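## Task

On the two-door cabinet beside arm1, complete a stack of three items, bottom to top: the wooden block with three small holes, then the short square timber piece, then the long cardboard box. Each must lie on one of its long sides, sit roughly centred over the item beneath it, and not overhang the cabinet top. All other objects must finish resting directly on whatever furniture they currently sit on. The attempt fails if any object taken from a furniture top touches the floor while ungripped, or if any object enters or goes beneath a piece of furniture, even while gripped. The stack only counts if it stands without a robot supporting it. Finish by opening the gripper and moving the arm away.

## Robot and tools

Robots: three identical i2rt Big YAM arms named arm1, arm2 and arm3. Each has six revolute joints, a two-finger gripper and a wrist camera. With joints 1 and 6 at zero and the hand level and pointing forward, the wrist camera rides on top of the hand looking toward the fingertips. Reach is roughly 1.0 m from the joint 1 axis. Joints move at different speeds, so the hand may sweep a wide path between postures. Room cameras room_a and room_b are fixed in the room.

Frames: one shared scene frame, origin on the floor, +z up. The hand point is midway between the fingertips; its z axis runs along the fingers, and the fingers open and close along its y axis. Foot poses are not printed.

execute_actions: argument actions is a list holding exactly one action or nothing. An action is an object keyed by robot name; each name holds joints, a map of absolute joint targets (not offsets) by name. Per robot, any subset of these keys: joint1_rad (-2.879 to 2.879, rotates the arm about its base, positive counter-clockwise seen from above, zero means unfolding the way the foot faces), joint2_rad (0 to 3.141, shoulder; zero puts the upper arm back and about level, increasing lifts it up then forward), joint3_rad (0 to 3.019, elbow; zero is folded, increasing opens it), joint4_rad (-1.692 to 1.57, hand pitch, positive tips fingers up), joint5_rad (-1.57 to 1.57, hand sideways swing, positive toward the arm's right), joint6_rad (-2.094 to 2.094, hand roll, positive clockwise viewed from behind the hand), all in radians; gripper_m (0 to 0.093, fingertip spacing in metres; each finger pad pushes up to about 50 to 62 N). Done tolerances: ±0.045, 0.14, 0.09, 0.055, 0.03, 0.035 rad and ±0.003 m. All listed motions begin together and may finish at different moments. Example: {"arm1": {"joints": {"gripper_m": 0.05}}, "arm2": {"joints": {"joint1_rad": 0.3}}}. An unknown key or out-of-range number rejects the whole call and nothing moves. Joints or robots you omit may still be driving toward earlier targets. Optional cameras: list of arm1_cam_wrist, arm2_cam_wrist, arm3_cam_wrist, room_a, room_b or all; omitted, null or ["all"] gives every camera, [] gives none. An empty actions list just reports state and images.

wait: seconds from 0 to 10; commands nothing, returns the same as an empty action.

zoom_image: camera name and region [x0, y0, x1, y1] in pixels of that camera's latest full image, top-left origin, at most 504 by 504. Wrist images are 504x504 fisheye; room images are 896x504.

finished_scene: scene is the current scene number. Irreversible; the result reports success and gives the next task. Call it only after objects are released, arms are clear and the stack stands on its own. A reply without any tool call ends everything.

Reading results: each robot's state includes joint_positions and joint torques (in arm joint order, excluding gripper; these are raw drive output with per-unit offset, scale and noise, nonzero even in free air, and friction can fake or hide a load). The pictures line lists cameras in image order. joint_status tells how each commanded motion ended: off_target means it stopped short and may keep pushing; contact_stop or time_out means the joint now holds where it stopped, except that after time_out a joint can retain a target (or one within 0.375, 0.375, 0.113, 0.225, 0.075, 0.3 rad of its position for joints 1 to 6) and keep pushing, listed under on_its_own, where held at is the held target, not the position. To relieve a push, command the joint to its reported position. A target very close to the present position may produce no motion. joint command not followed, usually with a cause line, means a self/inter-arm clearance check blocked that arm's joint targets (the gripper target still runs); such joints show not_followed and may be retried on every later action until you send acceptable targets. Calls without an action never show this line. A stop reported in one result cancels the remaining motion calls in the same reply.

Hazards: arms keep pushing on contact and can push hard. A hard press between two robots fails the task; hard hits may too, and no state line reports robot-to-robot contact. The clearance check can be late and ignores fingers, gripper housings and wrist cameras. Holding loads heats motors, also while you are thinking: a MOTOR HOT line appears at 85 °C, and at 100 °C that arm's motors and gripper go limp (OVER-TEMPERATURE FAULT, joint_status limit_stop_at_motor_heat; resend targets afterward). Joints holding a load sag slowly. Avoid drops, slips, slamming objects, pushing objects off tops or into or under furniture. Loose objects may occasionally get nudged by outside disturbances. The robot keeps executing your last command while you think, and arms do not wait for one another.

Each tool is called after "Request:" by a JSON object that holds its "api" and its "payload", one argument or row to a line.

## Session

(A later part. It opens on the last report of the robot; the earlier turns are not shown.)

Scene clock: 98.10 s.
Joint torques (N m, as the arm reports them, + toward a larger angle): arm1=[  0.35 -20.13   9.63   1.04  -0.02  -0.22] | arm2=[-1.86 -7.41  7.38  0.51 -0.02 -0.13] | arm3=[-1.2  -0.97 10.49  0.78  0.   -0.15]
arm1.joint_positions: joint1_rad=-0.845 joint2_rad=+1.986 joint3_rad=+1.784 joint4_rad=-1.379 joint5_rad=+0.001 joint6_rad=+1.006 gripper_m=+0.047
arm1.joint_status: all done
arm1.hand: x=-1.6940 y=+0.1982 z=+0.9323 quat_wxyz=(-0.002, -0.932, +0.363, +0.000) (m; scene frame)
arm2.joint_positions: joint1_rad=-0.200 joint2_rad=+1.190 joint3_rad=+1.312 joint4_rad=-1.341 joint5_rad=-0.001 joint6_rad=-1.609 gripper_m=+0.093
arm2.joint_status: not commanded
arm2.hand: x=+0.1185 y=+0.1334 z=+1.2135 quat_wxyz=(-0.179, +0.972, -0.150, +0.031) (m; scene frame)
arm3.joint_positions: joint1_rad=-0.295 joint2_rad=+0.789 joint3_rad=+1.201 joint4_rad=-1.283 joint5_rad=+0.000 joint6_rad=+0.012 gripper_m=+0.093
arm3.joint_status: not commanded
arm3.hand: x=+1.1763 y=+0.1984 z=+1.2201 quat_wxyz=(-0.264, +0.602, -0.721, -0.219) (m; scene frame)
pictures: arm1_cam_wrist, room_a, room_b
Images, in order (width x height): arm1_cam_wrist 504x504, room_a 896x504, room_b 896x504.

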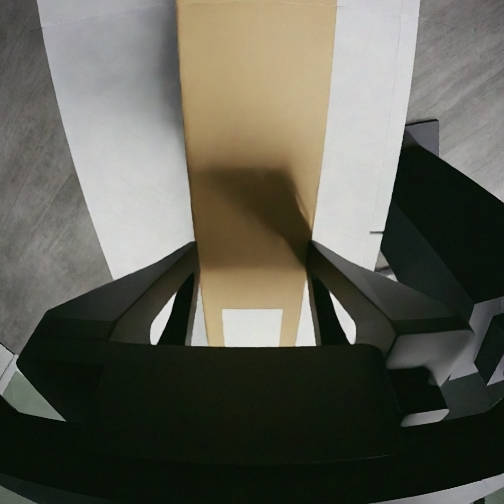

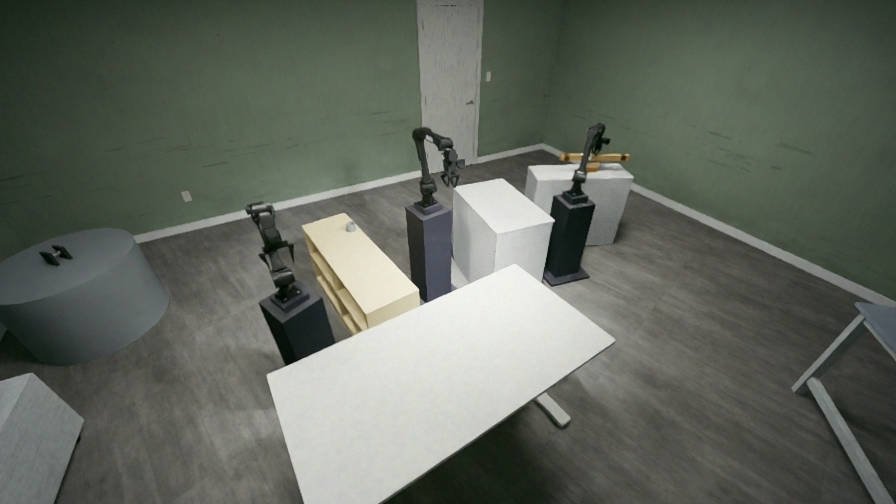

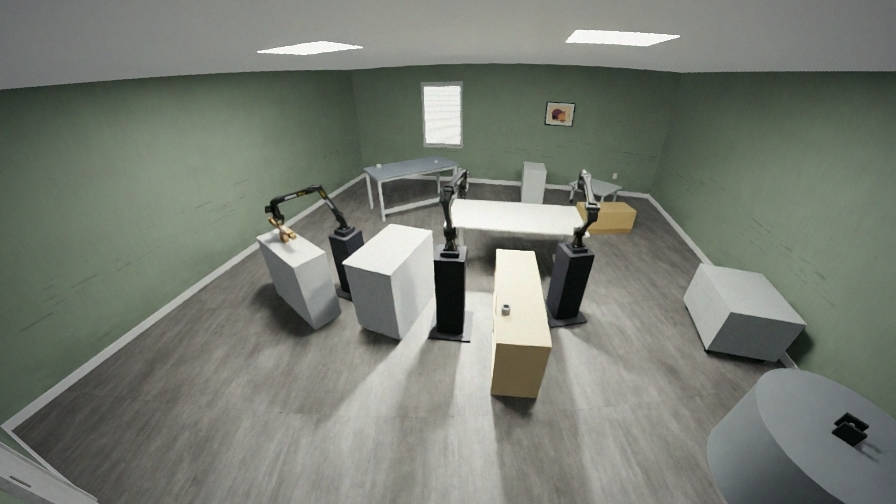

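Request:
{"api": "execute_actions", "payload": {
  "actions": [
    {"arm1":{"joints":{"joint1_rad":-0.792,"joint2_rad":2.0,"joint4_rad":-1.35}}}
  ],
  "cameras": ["arm1_cam_wrist","room_a","room_b"]
}}

Request:
{"api": "zoom_image", "payload": {
  "camera": "room_b",
  "region": [250,200,320,260]
}}

Request:
{"api": "zoom_image", "payload": {
  "camera": "room_a",
  "region": [550,135,640,190]
}}

Scene clock: 106.70 s.
Joint torques (N m, as the arm reports them, + toward a larger angle): arm1=[ -1.   -18.76   9.56   1.06  -0.02  -0.22] | arm2=[-1.76 -7.14  7.34  0.51 -0.02 -0.13] | arm3=[-1.15 -0.83 10.5   0.78  0.   -0.15]
arm1.joint_positions: joint1_rad=-0.787 joint2_rad=+2.000 joint3_rad=+1.784 joint4_rad=-1.360 joint5_rad=+0.001 joint6_rad=+1.006 gripper_m=+0.047
arm1.joint_status: all done
arm1.hand: x=-1.6885 y=+0.1629 z=+0.9239 quat_wxyz=(-0.003, -0.942, +0.336, +0.003) (m; scene frame)
arm2.joint_positions: joint1_rad=-0.200 joint2_rad=+1.190 joint3_rad=+1.312 joint4_rad=-1.341 joint5_rad=-0.001 joint6_rad=-1.609 gripper_m=+0.093
arm2.joint_status: not commanded
arm2.hand: x=+0.1185 y=+0.1334 z=+1.2135 quat_wxyz=(-0.179, +0.972, -0.150, +0.031) (m; scene frame)
arm3.joint_positions: joint1_rad=-0.295 joint2_rad=+0.789 joint3_rad=+1.201 joint4_rad=-1.283 joint5_rad=+0.000 joint6_rad=+0.012 gripper_m=+0.093
arm3.joint_status: not commanded
arm3.hand: x=+1.1763 y=+0.1984 z=+1.2201 quat_wxyz=(-0.264, +0.602, -0.721, -0.219) (m; scene frame)
pictures: arm1_cam_wrist, room_a, room_b
Images, in order (width x height): arm1_cam_wrist 504x504, room_a 896x504, room_b 896x504.

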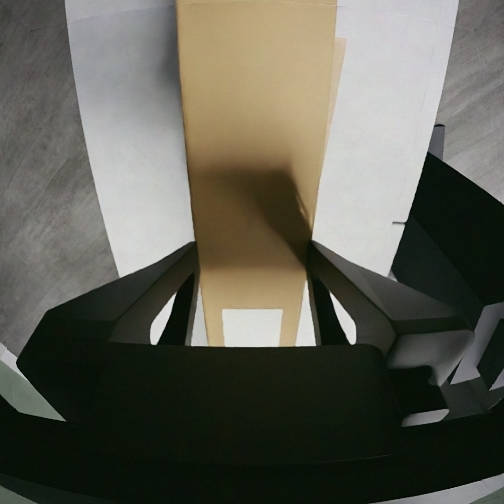

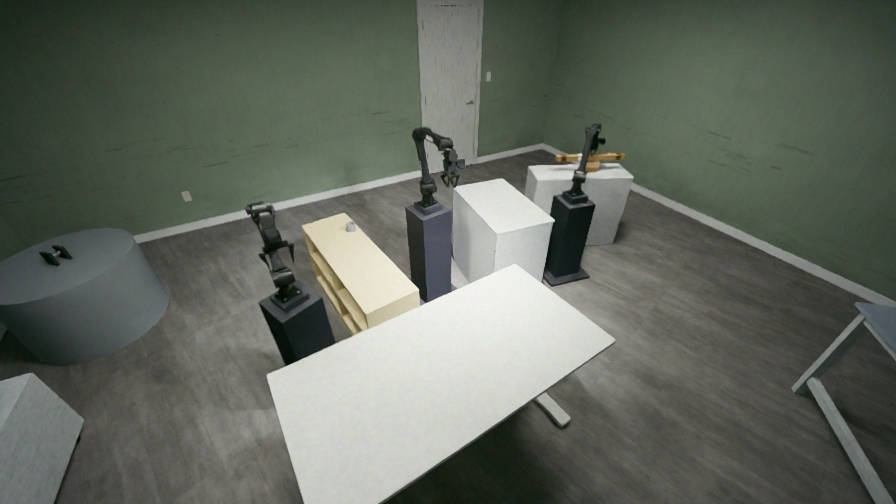

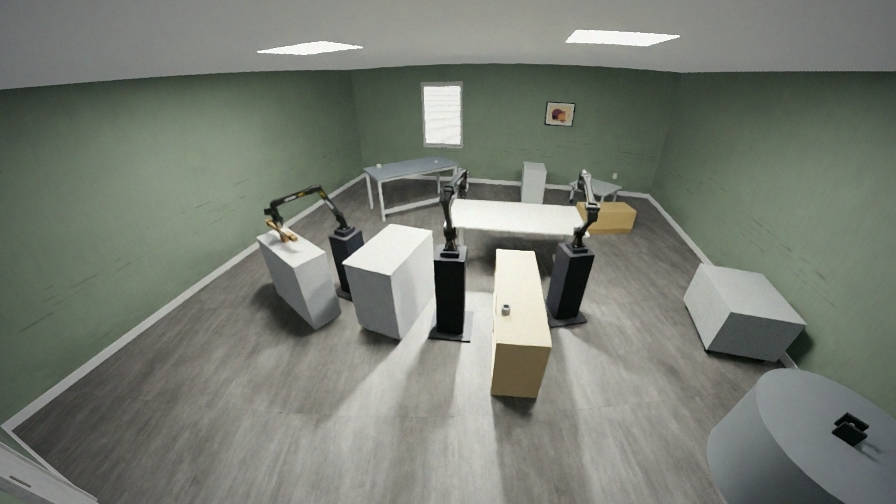

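Region (250, 200, 320, 260) of room_b's 896x504 image, scaled by 7.200, with more detail than that image has; it fills the top 432 rows of this view, and the rest is white.

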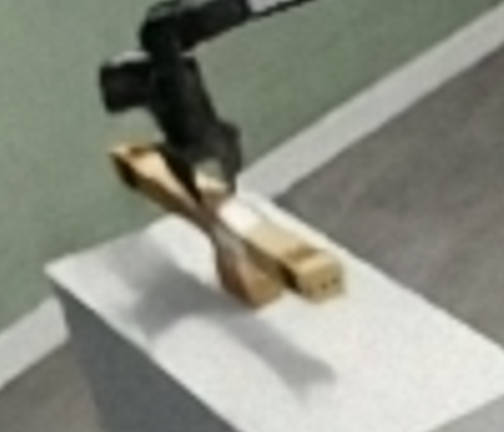

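Region (550, 135, 640, 190) of room_a's 896x504 image, scaled by 5.600, with more detail than that image has.

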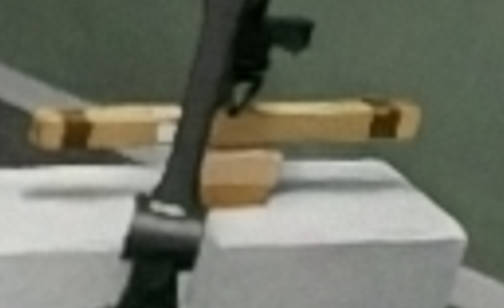

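Request:
{"api": "execute_actions", "payload": {
  "actions": [
    {"arm1":{"joints":{"joint1_rad":-0.81,"joint2_rad":1.96,"joint3_rad":1.768,"joint4_rad":-1.39,"joint6_rad":1.04}}}
  ],
  "cameras": ["arm1_cam_wrist","room_a","room_b"]
}}

Scene clock: 110.30 s.
Joint torques (N m, as the arm reports them, + toward a larger angle): arm1=[ -0.72 -20.55   9.03   0.19  -0.02   0.07] | arm2=[-1.81 -7.21  7.34  0.53 -0.04 -0.12] | arm3=[-1.13 -0.88 10.51  0.78  0.01 -0.16]
arm1.joint_positions: joint1_rad=-0.805 joint2_rad=+1.987 joint3_rad=+1.768 joint4_rad=-1.383 joint5_rad=+0.001 joint6_rad=+1.023 gripper_m=+0.047
arm1.joint_status: all done
arm1.hand: x=-1.6814 y=+0.1766 z=+0.9258 quat_wxyz=(+0.005, -0.936, +0.352, -0.008) (m; scene frame)
arm2.joint_positions: joint1_rad=-0.200 joint2_rad=+1.190 joint3_rad=+1.312 joint4_rad=-1.341 joint5_rad=-0.001 joint6_rad=-1.609 gripper_m=+0.093
arm2.joint_status: not commanded
arm2.hand: x=+0.1185 y=+0.1334 z=+1.2135 quat_wxyz=(-0.179, +0.972, -0.150, +0.031) (m; scene frame)
arm3.joint_positions: joint1_rad=-0.295 joint2_rad=+0.789 joint3_rad=+1.201 joint4_rad=-1.283 joint5_rad=+0.000 joint6_rad=+0.012 gripper_m=+0.093
arm3.joint_status: not commanded
arm3.hand: x=+1.1763 y=+0.1984 z=+1.2201 quat_wxyz=(-0.264, +0.602, -0.721, -0.219) (m; scene frame)
pictures: arm1_cam_wrist, room_a, room_b
Images, in order (width x height): arm1_cam_wrist 504x504, room_a 896x504, room_b 896x504.

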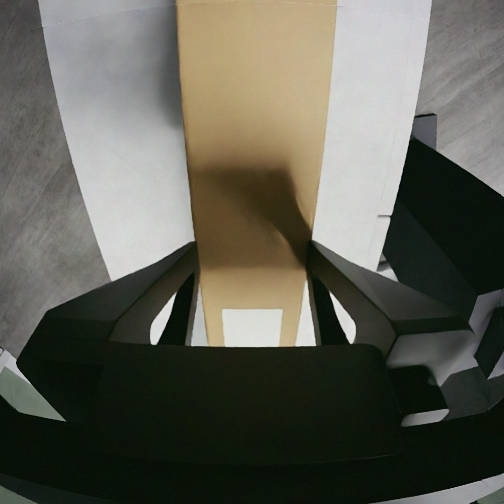

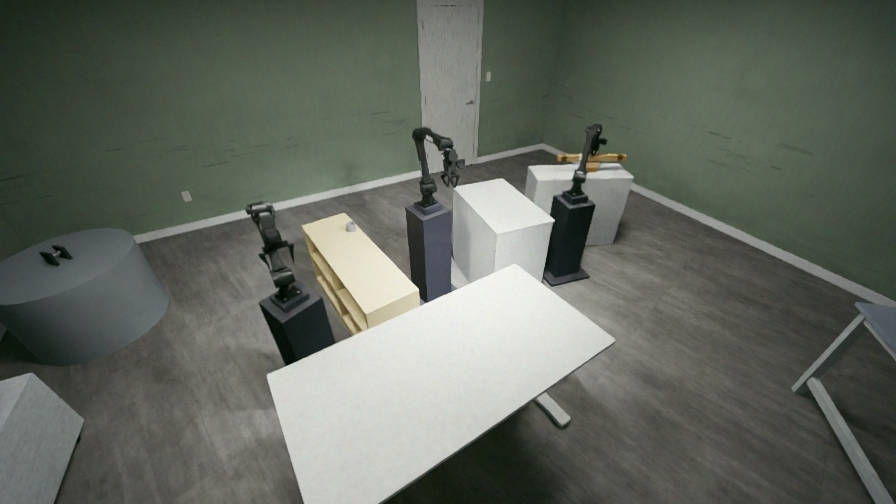

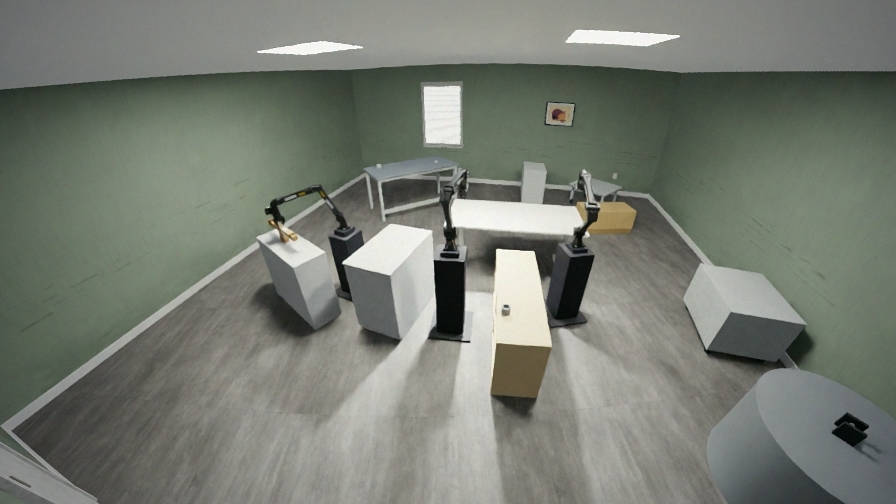

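Request:
{"api": "execute_actions", "payload": {
  "actions": [
    {"arm1":{"joints":{"joint2_rad":2.005,"joint4_rad":-1.37}}}
  ],
  "cameras": ["arm1_cam_wrist","room_a","room_b"]
}}

Request:
{"api": "zoom_image", "payload": {
  "camera": "room_a",
  "region": [570,140,620,180]
}}

Scene clock: 111.40 s.
Joint torques (N m, as the arm reports them, + toward a larger angle): arm1=[ -0.64 -18.73   8.99   0.94  -0.02   0.07] | arm2=[-1.78 -7.31  7.36  0.62 -0.03 -0.11] | arm3=[-1.2  -0.88 10.51  0.8   0.   -0.16]
arm1.joint_positions: joint1_rad=-0.805 joint2_rad=+2.006 joint3_rad=+1.768 joint4_rad=-1.379 joint5_rad=+0.001 joint6_rad=+1.023 gripper_m=+0.047
arm1.joint_status: all done
arm1.hand: x=-1.6821 y=+0.1764 z=+0.9143 quat_wxyz=(+0.010, -0.936, +0.352, -0.014) (m; scene frame)
arm2.joint_positions: joint1_rad=-0.200 joint2_rad=+1.190 joint3_rad=+1.312 joint4_rad=-1.341 joint5_rad=-0.001 joint6_rad=-1.609 gripper_m=+0.093
arm2.joint_status: not commanded
arm2.hand: x=+0.1185 y=+0.1334 z=+1.2135 quat_wxyz=(-0.179, +0.972, -0.150, +0.031) (m; scene frame)
arm3.joint_positions: joint1_rad=-0.295 joint2_rad=+0.789 joint3_rad=+1.201 joint4_rad=-1.283 joint5_rad=+0.000 joint6_rad=+0.012 gripper_m=+0.093
arm3.joint_status: not commanded
arm3.hand: x=+1.1763 y=+0.1984 z=+1.2201 quat_wxyz=(-0.264, +0.602, -0.721, -0.219) (m; scene frame)
pictures: arm1_cam_wrist, room_a, room_b
Images, in order (width x height): arm1_cam_wrist 504x504, room_a 896x504, room_b 896x504.

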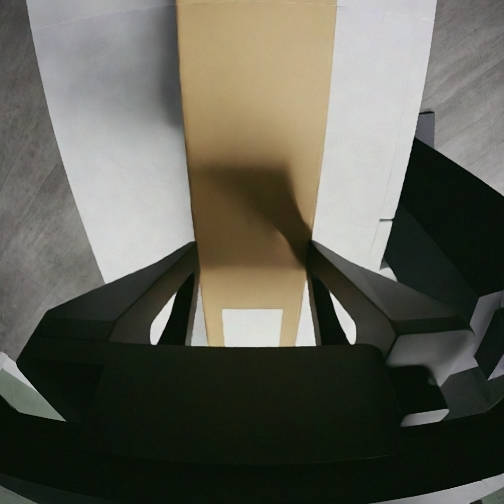

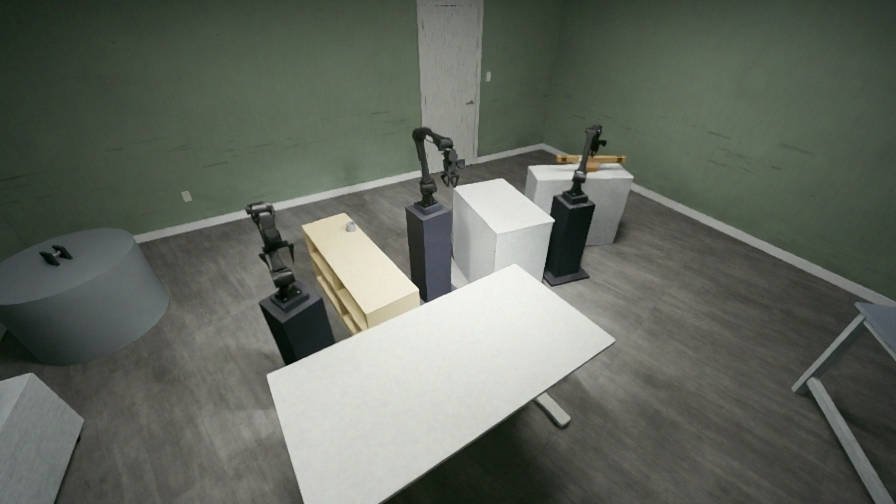

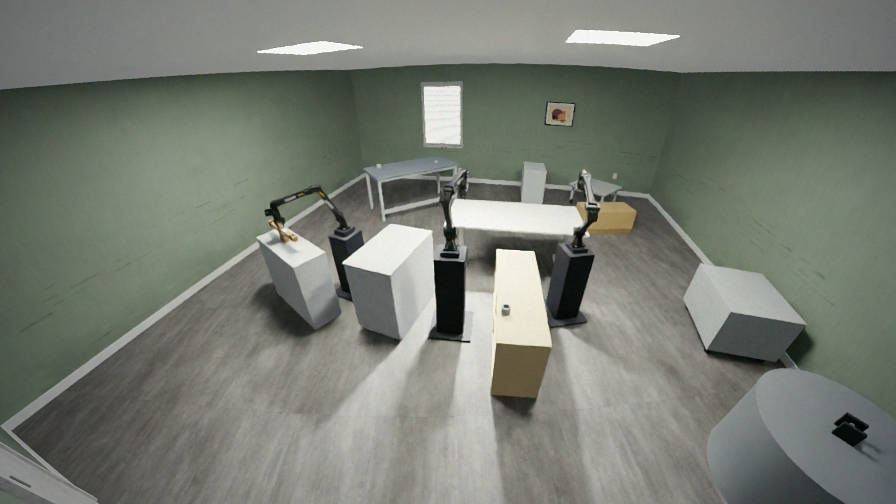

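Region (570, 140, 620, 180) of room_a's 896x504 image, scaled by 10.080, with more detail than that image has; it fills the top 403 rows of this view, and the rest is white.

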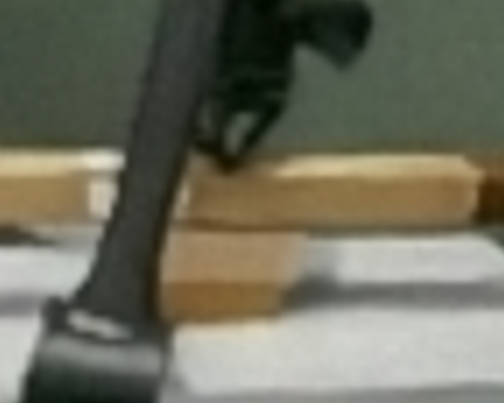

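Request:
{"api": "execute_actions", "payload": {
  "actions": [
    {"arm1":{"joints":{"joint2_rad":2.022,"joint4_rad":-1.36}}}
  ],
  "cameras": ["arm1_cam_wrist","room_a","room_b"]
}}

Request:
{"api": "zoom_image", "payload": {
  "camera": "room_a",
  "region": [570,140,620,180]
}}

Request:
{"api": "zoom_image", "payload": {
  "camera": "room_b",
  "region": [255,205,315,255]
}}

Scene clock: 112.30 s.
Joint torques (N m, as the arm reports them, + toward a larger angle): arm1=[ -0.69 -18.24   8.97   0.89  -0.01   0.06] | arm2=[-1.51 -7.25  7.43  0.57 -0.02 -0.13] | arm3=[-1.16 -0.92 10.5   0.8   0.   -0.15]
arm1.joint_positions: joint1_rad=-0.805 joint2_rad=+2.017 joint3_rad=+1.768 joint4_rad=-1.368 joint5_rad=+0.000 joint6_rad=+1.023 gripper_m=+0.047
arm1.joint_status: all done
arm1.hand: x=-1.6844 y=+0.1756 z=+0.9082 quat_wxyz=(+0.010, -0.936, +0.352, -0.014) (m; scene frame)
arm2.joint_positions: joint1_rad=-0.200 joint2_rad=+1.190 joint3_rad=+1.312 joint4_rad=-1.341 joint5_rad=-0.001 joint6_rad=-1.609 gripper_m=+0.093
arm2.joint_status: not commanded
arm2.hand: x=+0.1185 y=+0.1334 z=+1.2135 quat_wxyz=(-0.179, +0.972, -0.150, +0.031) (m; scene frame)
arm3.joint_positions: joint1_rad=-0.295 joint2_rad=+0.789 joint3_rad=+1.201 joint4_rad=-1.283 joint5_rad=+0.000 joint6_rad=+0.012 gripper_m=+0.093
arm3.joint_status: not commanded
arm3.hand: x=+1.1763 y=+0.1984 z=+1.2201 quat_wxyz=(-0.264, +0.602, -0.721, -0.219) (m; scene frame)
pictures: arm1_cam_wrist, room_a, room_b
Images, in order (width x height): arm1_cam_wrist 504x504, room_a 896x504, room_b 896x504.

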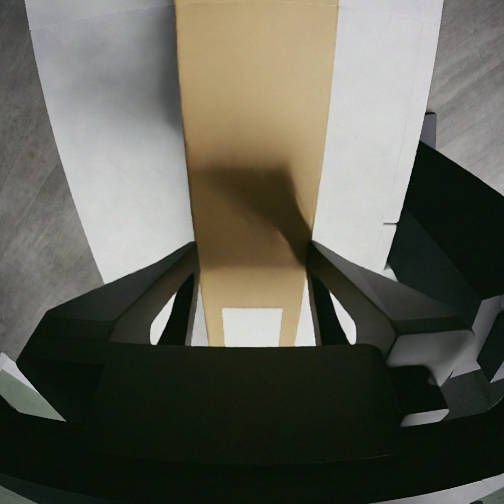

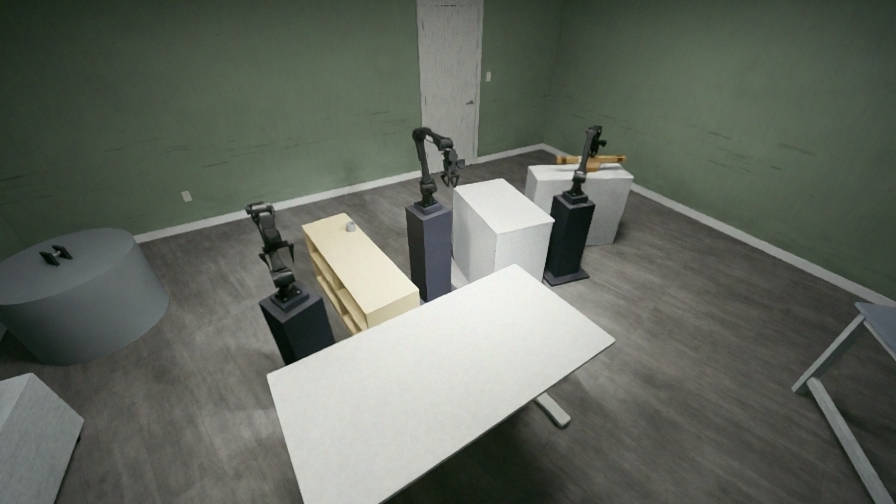

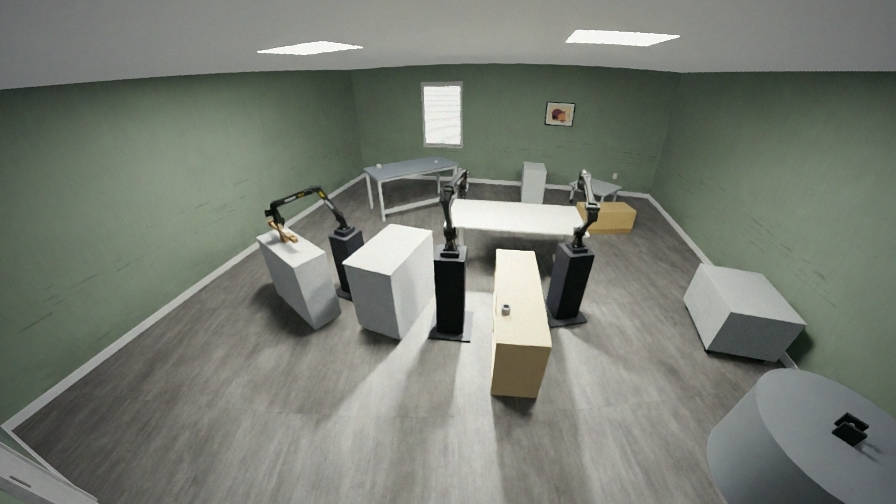

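Region (570, 140, 620, 180) of room_a's 896x504 image, scaled by 10.080, with more detail than that image has; it fills the top 403 rows of this view, and the rest is white.

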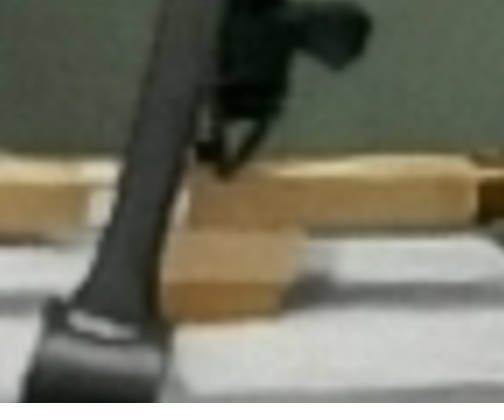

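Region (255, 205, 315, 255) of room_b's 896x504 image, scaled by 8.400, with more detail than that image has.

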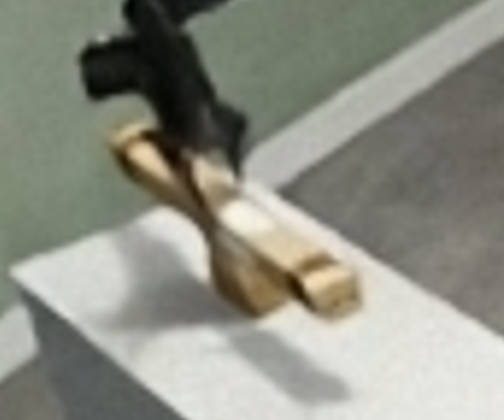

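Request:
{"api": "execute_actions", "payload": {
  "actions": [
    {"arm1":{"joints":{"joint2_rad":2.017,"gripper_m":0.093}}}
  ],
  "cameras": ["arm1_cam_wrist","room_a","room_b"]
}}

Scene clock: 113.13 s.
Joint torques (N m, as the arm reports them, + toward a larger angle): arm1=[ -0.69 -18.75   8.95   0.9   -0.01   0.06] | arm2=[-1.83 -7.48  7.34  0.57 -0.03 -0.12] | arm3=[-1.19 -0.9  10.48  0.8   0.   -0.16]
arm1.joint_positions: joint1_rad=-0.805 joint2_rad=+2.017 joint3_rad=+1.768 joint4_rad=-1.368 joint5_rad=+0.000 joint6_rad=+1.024 gripper_m=+0.093
arm1.joint_status: all done
arm1.hand: x=-1.6844 y=+0.1756 z=+0.9082 quat_wxyz=(+0.010, -0.936, +0.353, -0.014) (m; scene frame)
arm2.joint_positions: joint1_rad=-0.200 joint2_rad=+1.190 joint3_rad=+1.312 joint4_rad=-1.341 joint5_rad=-0.001 joint6_rad=-1.609 gripper_m=+0.093
arm2.joint_status: not commanded
arm2.hand: x=+0.1185 y=+0.1334 z=+1.2135 quat_wxyz=(-0.179, +0.972, -0.150, +0.031) (m; scene frame)
arm3.joint_positions: joint1_rad=-0.295 joint2_rad=+0.789 joint3_rad=+1.201 joint4_rad=-1.283 joint5_rad=+0.000 joint6_rad=+0.012 gripper_m=+0.093
arm3.joint_status: not commanded
arm3.hand: x=+1.1763 y=+0.1984 z=+1.2201 quat_wxyz=(-0.264, +0.602, -0.721, -0.219) (m; scene frame)
pictures: arm1_cam_wrist, room_a, room_b
Images, in order (width x height): arm1_cam_wrist 504x504, room_a 896x504, room_b 896x504.

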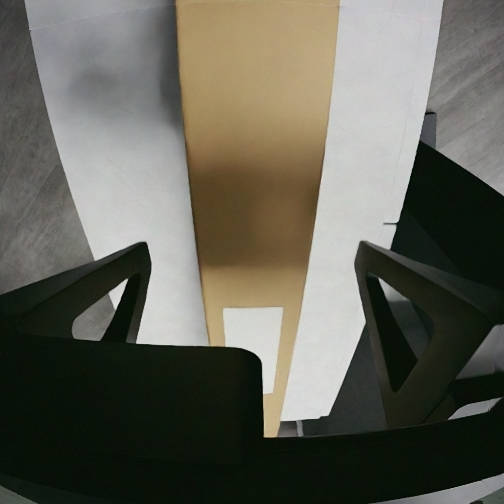

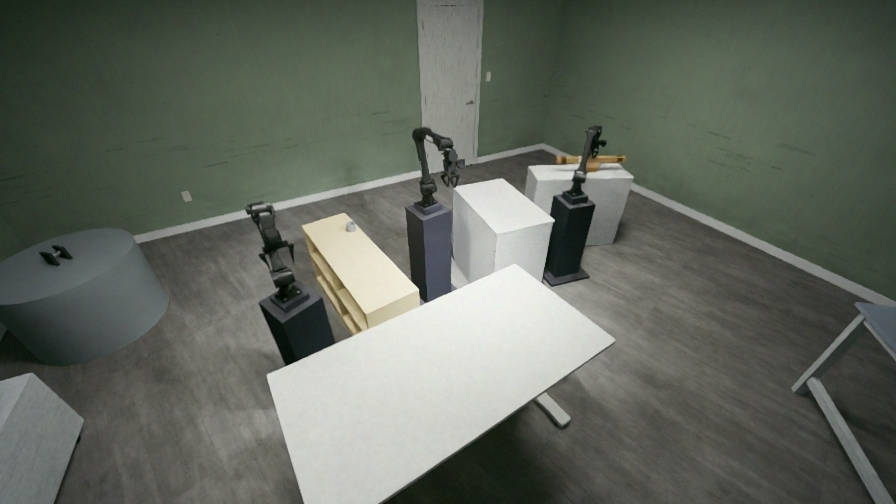

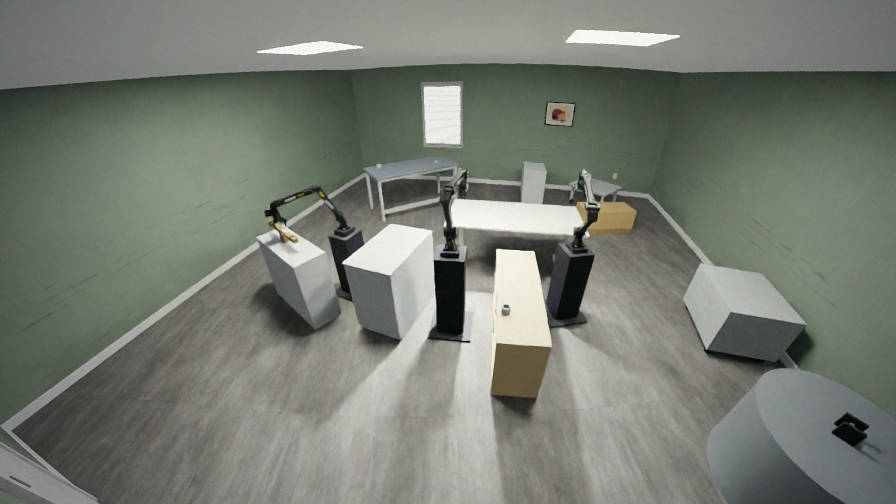

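Request:
{"api": "execute_actions", "payload": {
  "actions": [
    {"arm1":{"joints":{"joint2_rad":1.86,"joint3_rad":1.79,"joint4_rad":-1.5}}}
  ],
  "cameras": ["arm1_cam_wrist","room_a","room_b"]
}}

Scene clock: 115.40 s.
Joint torques (N m, as the arm reports them, + toward a larger angle): arm1=[ -0.69 -16.68  11.19   0.28  -0.01   0.05] | arm2=[-1.86 -7.39  7.32  0.49 -0.02 -0.15] | arm3=[-1.14 -0.87 10.5   0.78  0.01 -0.15]
arm1.joint_positions: joint1_rad=-0.805 joint2_rad=+1.859 joint3_rad=+1.768 joint4_rad=-1.494 joint5_rad=+0.000 joint6_rad=+1.024 gripper_m=+0.093
arm1.joint_status: all done
arm1.hand: x=-1.6512 y=+0.1862 z=+0.9981 quat_wxyz=(+0.000, -0.936, +0.353, -0.001) (m; scene frame)
arm2.joint_positions: joint1_rad=-0.200 joint2_rad=+1.190 joint3_rad=+1.312 joint4_rad=-1.341 joint5_rad=-0.001 joint6_rad=-1.609 gripper_m=+0.093
arm2.joint_status: not commanded
arm2.hand: x=+0.1185 y=+0.1334 z=+1.2135 quat_wxyz=(-0.179, +0.972, -0.150, +0.031) (m; scene frame)
arm3.joint_positions: joint1_rad=-0.295 joint2_rad=+0.789 joint3_rad=+1.201 joint4_rad=-1.283 joint5_rad=+0.000 joint6_rad=+0.012 gripper_m=+0.093
arm3.joint_status: not commanded
arm3.hand: x=+1.1763 y=+0.1984 z=+1.2201 quat_wxyz=(-0.264, +0.602, -0.721, -0.219) (m; scene frame)
pictures: arm1_cam_wrist, room_a, room_b
Images, in order (width x height): arm1_cam_wrist 504x504, room_a 896x504, room_b 896x504.

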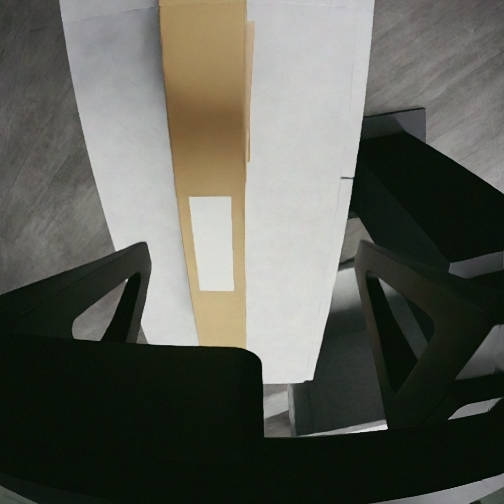

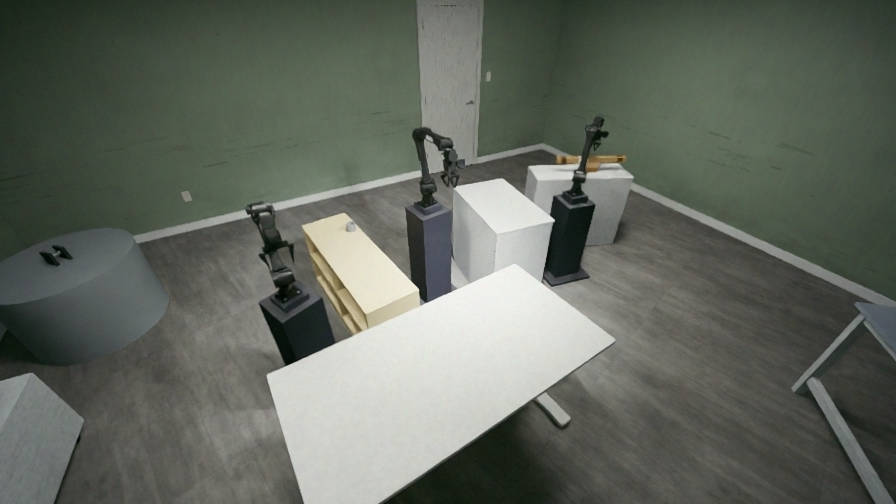

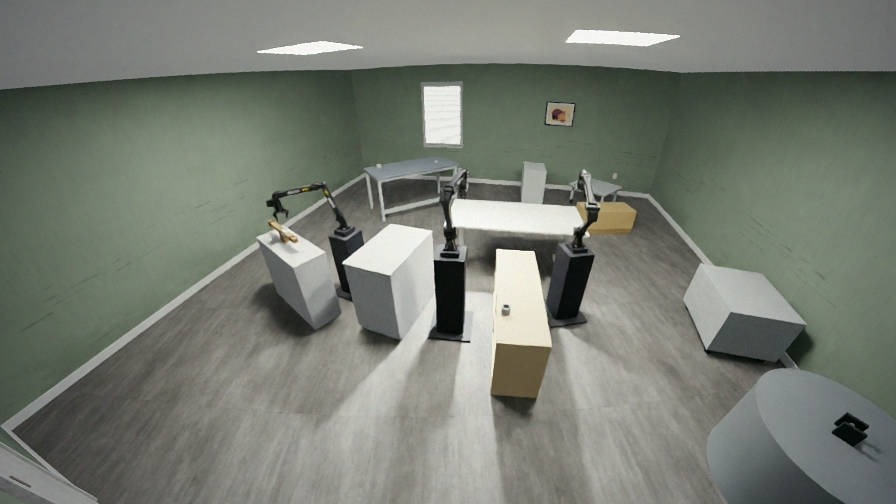

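Request:
{"api": "execute_actions", "payload": {
  "actions": [
    {"arm1":{"joints":{"joint1_rad":-1.1,"joint2_rad":1.93,"joint3_rad":1.95,"joint4_rad":-1.58,"joint6_rad":1.03}}}
  ],
  "cameras": ["arm1_cam_wrist","room_a","room_b"]
}}

Scene clock: 118.10 s.
Joint torques (N m, as the arm reports them, + toward a larger angle): arm1=[ -0.61 -19.65  13.77   0.12  -0.03  -0.03] | arm2=[-1.8  -7.25  7.34  0.52 -0.02 -0.13] | arm3=[-1.2  -0.91 10.5   0.78  0.   -0.16]
arm1.joint_positions: joint1_rad=-1.095 joint2_rad=+1.944 joint3_rad=+1.898 joint4_rad=-1.572 joint5_rad=+0.001 joint6_rad=+1.024 gripper_m=+0.093
arm1.joint_status: all done
arm1.hand: x=-1.6986 y=+0.3491 z=+0.9994 quat_wxyz=(+0.007, -0.875, +0.484, -0.017) (m; scene frame)
arm2.joint_positions: joint1_rad=-0.200 joint2_rad=+1.190 joint3_rad=+1.312 joint4_rad=-1.341 joint5_rad=-0.001 joint6_rad=-1.609 gripper_m=+0.093
arm2.joint_status: not commanded
arm2.hand: x=+0.1185 y=+0.1334 z=+1.2135 quat_wxyz=(-0.179, +0.972, -0.150, +0.031) (m; scene frame)
arm3.joint_positions: joint1_rad=-0.295 joint2_rad=+0.789 joint3_rad=+1.201 joint4_rad=-1.283 joint5_rad=+0.000 joint6_rad=+0.012 gripper_m=+0.093
arm3.joint_status: not commanded
arm3.hand: x=+1.1763 y=+0.1984 z=+1.2201 quat_wxyz=(-0.264, +0.602, -0.721, -0.219) (m; scene frame)
pictures: arm1_cam_wrist, room_a, room_b
Images, in order (width x height): arm1_cam_wrist 504x504, room_a 896x504, room_b 896x504.

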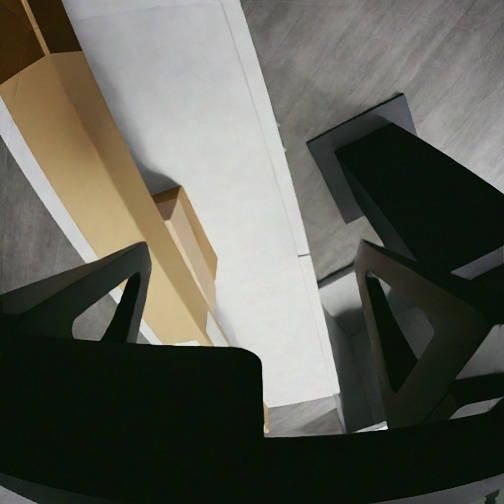

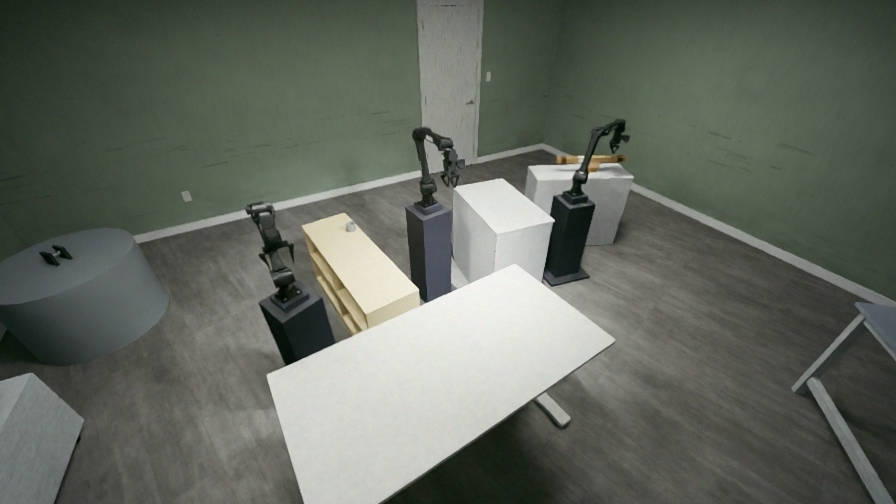

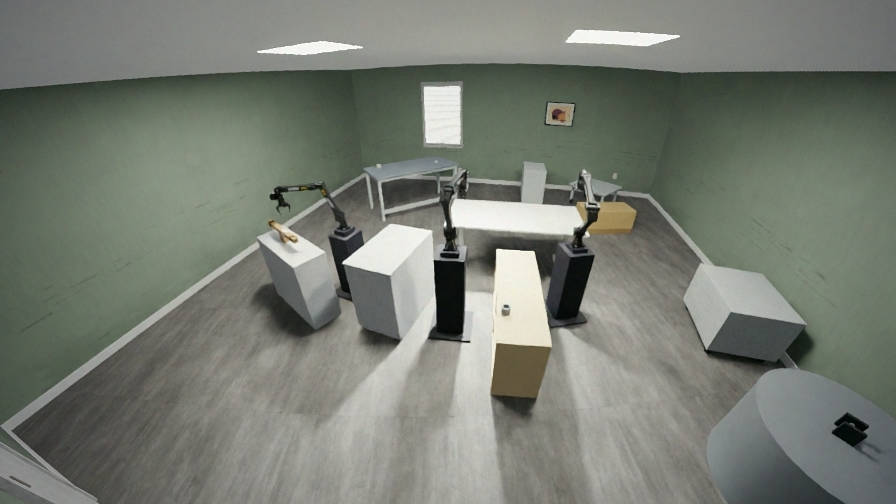

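Request:
{"api": "execute_actions", "payload": {
  "actions": [
    {"arm1":{"joints":{"joint1_rad":-1.3,"joint2_rad":1.98,"joint3_rad":2.05,"joint4_rad":-1.62,"joint6_rad":0.6}}}
  ],
  "cameras": ["arm1_cam_wrist","room_a","room_b"]
}}

Scene clock: 120.07 s.
Joint torques (N m, as the arm reports them, + toward a larger angle): arm1=[ -0.31 -18.8   14.04   0.21  -0.05  -0.22] | arm2=[-1.85 -7.13  7.42  0.5  -0.02 -0.14] | arm3=[-1.14 -0.91 10.49  0.79  0.01 -0.16]
arm1.joint_positions: joint1_rad=-1.297 joint2_rad=+1.977 joint3_rad=+1.997 joint4_rad=-1.612 joint5_rad=+0.001 joint6_rad=+0.617 gripper_m=+0.093
arm1.joint_status: all done
arm1.hand: x=-1.7048 y=+0.4716 z=+1.0165 quat_wxyz=(-0.002, -0.920, +0.392, -0.007) (m; scene frame)
arm2.joint_positions: joint1_rad=-0.200 joint2_rad=+1.190 joint3_rad=+1.312 joint4_rad=-1.341 joint5_rad=-0.001 joint6_rad=-1.609 gripper_m=+0.093
arm2.joint_status: not commanded
arm2.hand: x=+0.1185 y=+0.1334 z=+1.2135 quat_wxyz=(-0.179, +0.972, -0.150, +0.031) (m; scene frame)
arm3.joint_positions: joint1_rad=-0.295 joint2_rad=+0.789 joint3_rad=+1.201 joint4_rad=-1.283 joint5_rad=+0.000 joint6_rad=+0.012 gripper_m=+0.093
arm3.joint_status: not commanded
arm3.hand: x=+1.1763 y=+0.1984 z=+1.2201 quat_wxyz=(-0.264, +0.602, -0.721, -0.219) (m; scene frame)
pictures: arm1_cam_wrist, room_a, room_b
Images, in order (width x height): arm1_cam_wrist 504x504, room_a 896x504, room_b 896x504.

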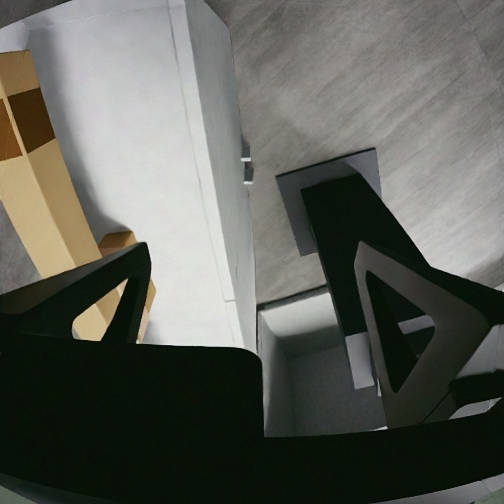

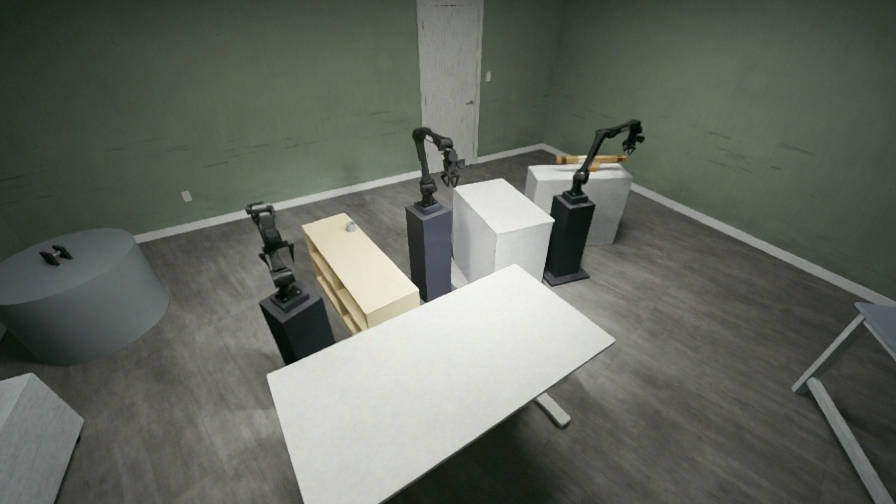

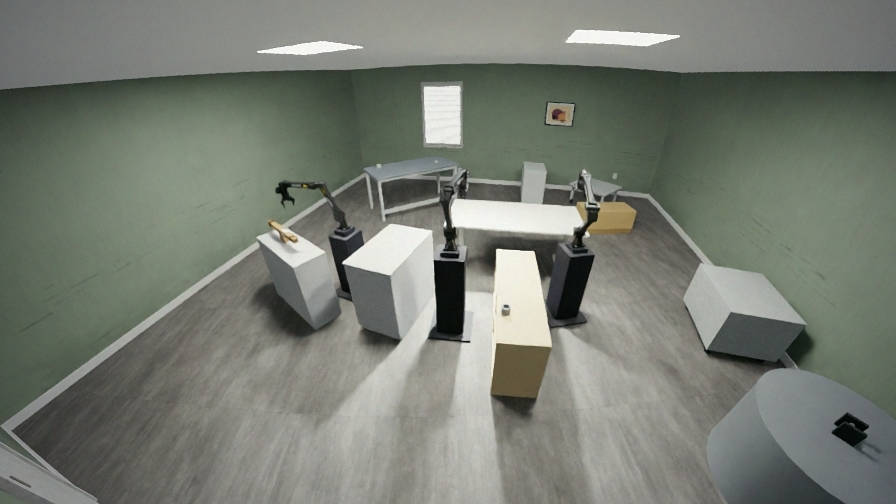

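Request:
{"api": "zoom_image", "payload": {
  "camera": "arm1_cam_wrist",
  "region": [0,0,260,200]
}}

Request:
{"api": "zoom_image", "payload": {
  "camera": "room_a",
  "region": [520,135,640,200]
}}

Request:
{"api": "zoom_image", "payload": {
  "camera": "room_b",
  "region": [250,205,320,260]
}}

Region (0, 0, 260, 200) of arm1_cam_wrist's 504x504 image, scaled by 1.938, with more detail than that image has; it fills the top 388 rows of this view, and the rest is white.

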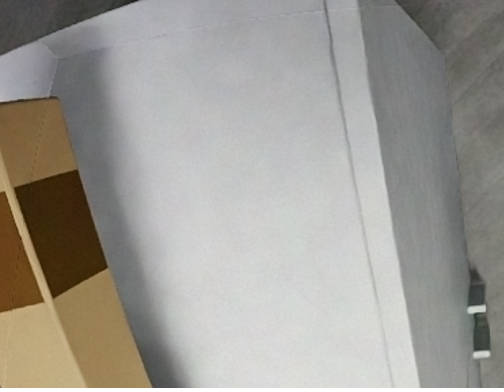

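Region (520, 135, 640, 200) of room_a's 896x504 image, scaled by 4.200, with more detail than that image has; it fills the top 273 rows of this view, and the rest is white.

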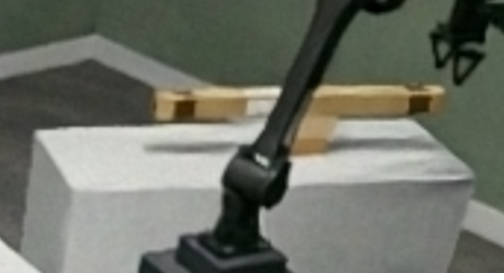

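Region (250, 205, 320, 260) of room_b's 896x504 image, scaled by 7.200, with more detail than that image has; it fills the top 396 rows of this view, and the rest is white.

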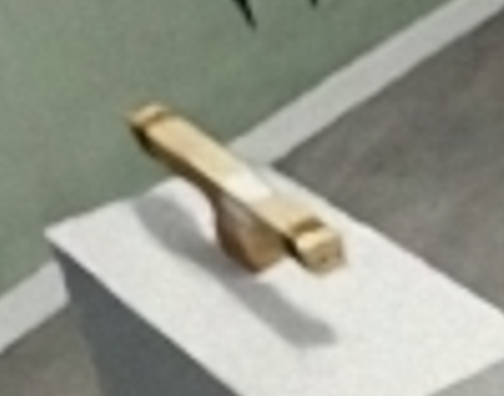

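Request:
{"api": "finished_scene", "payload": {
  "scene": 1
}}

The scene is finished: the task was done.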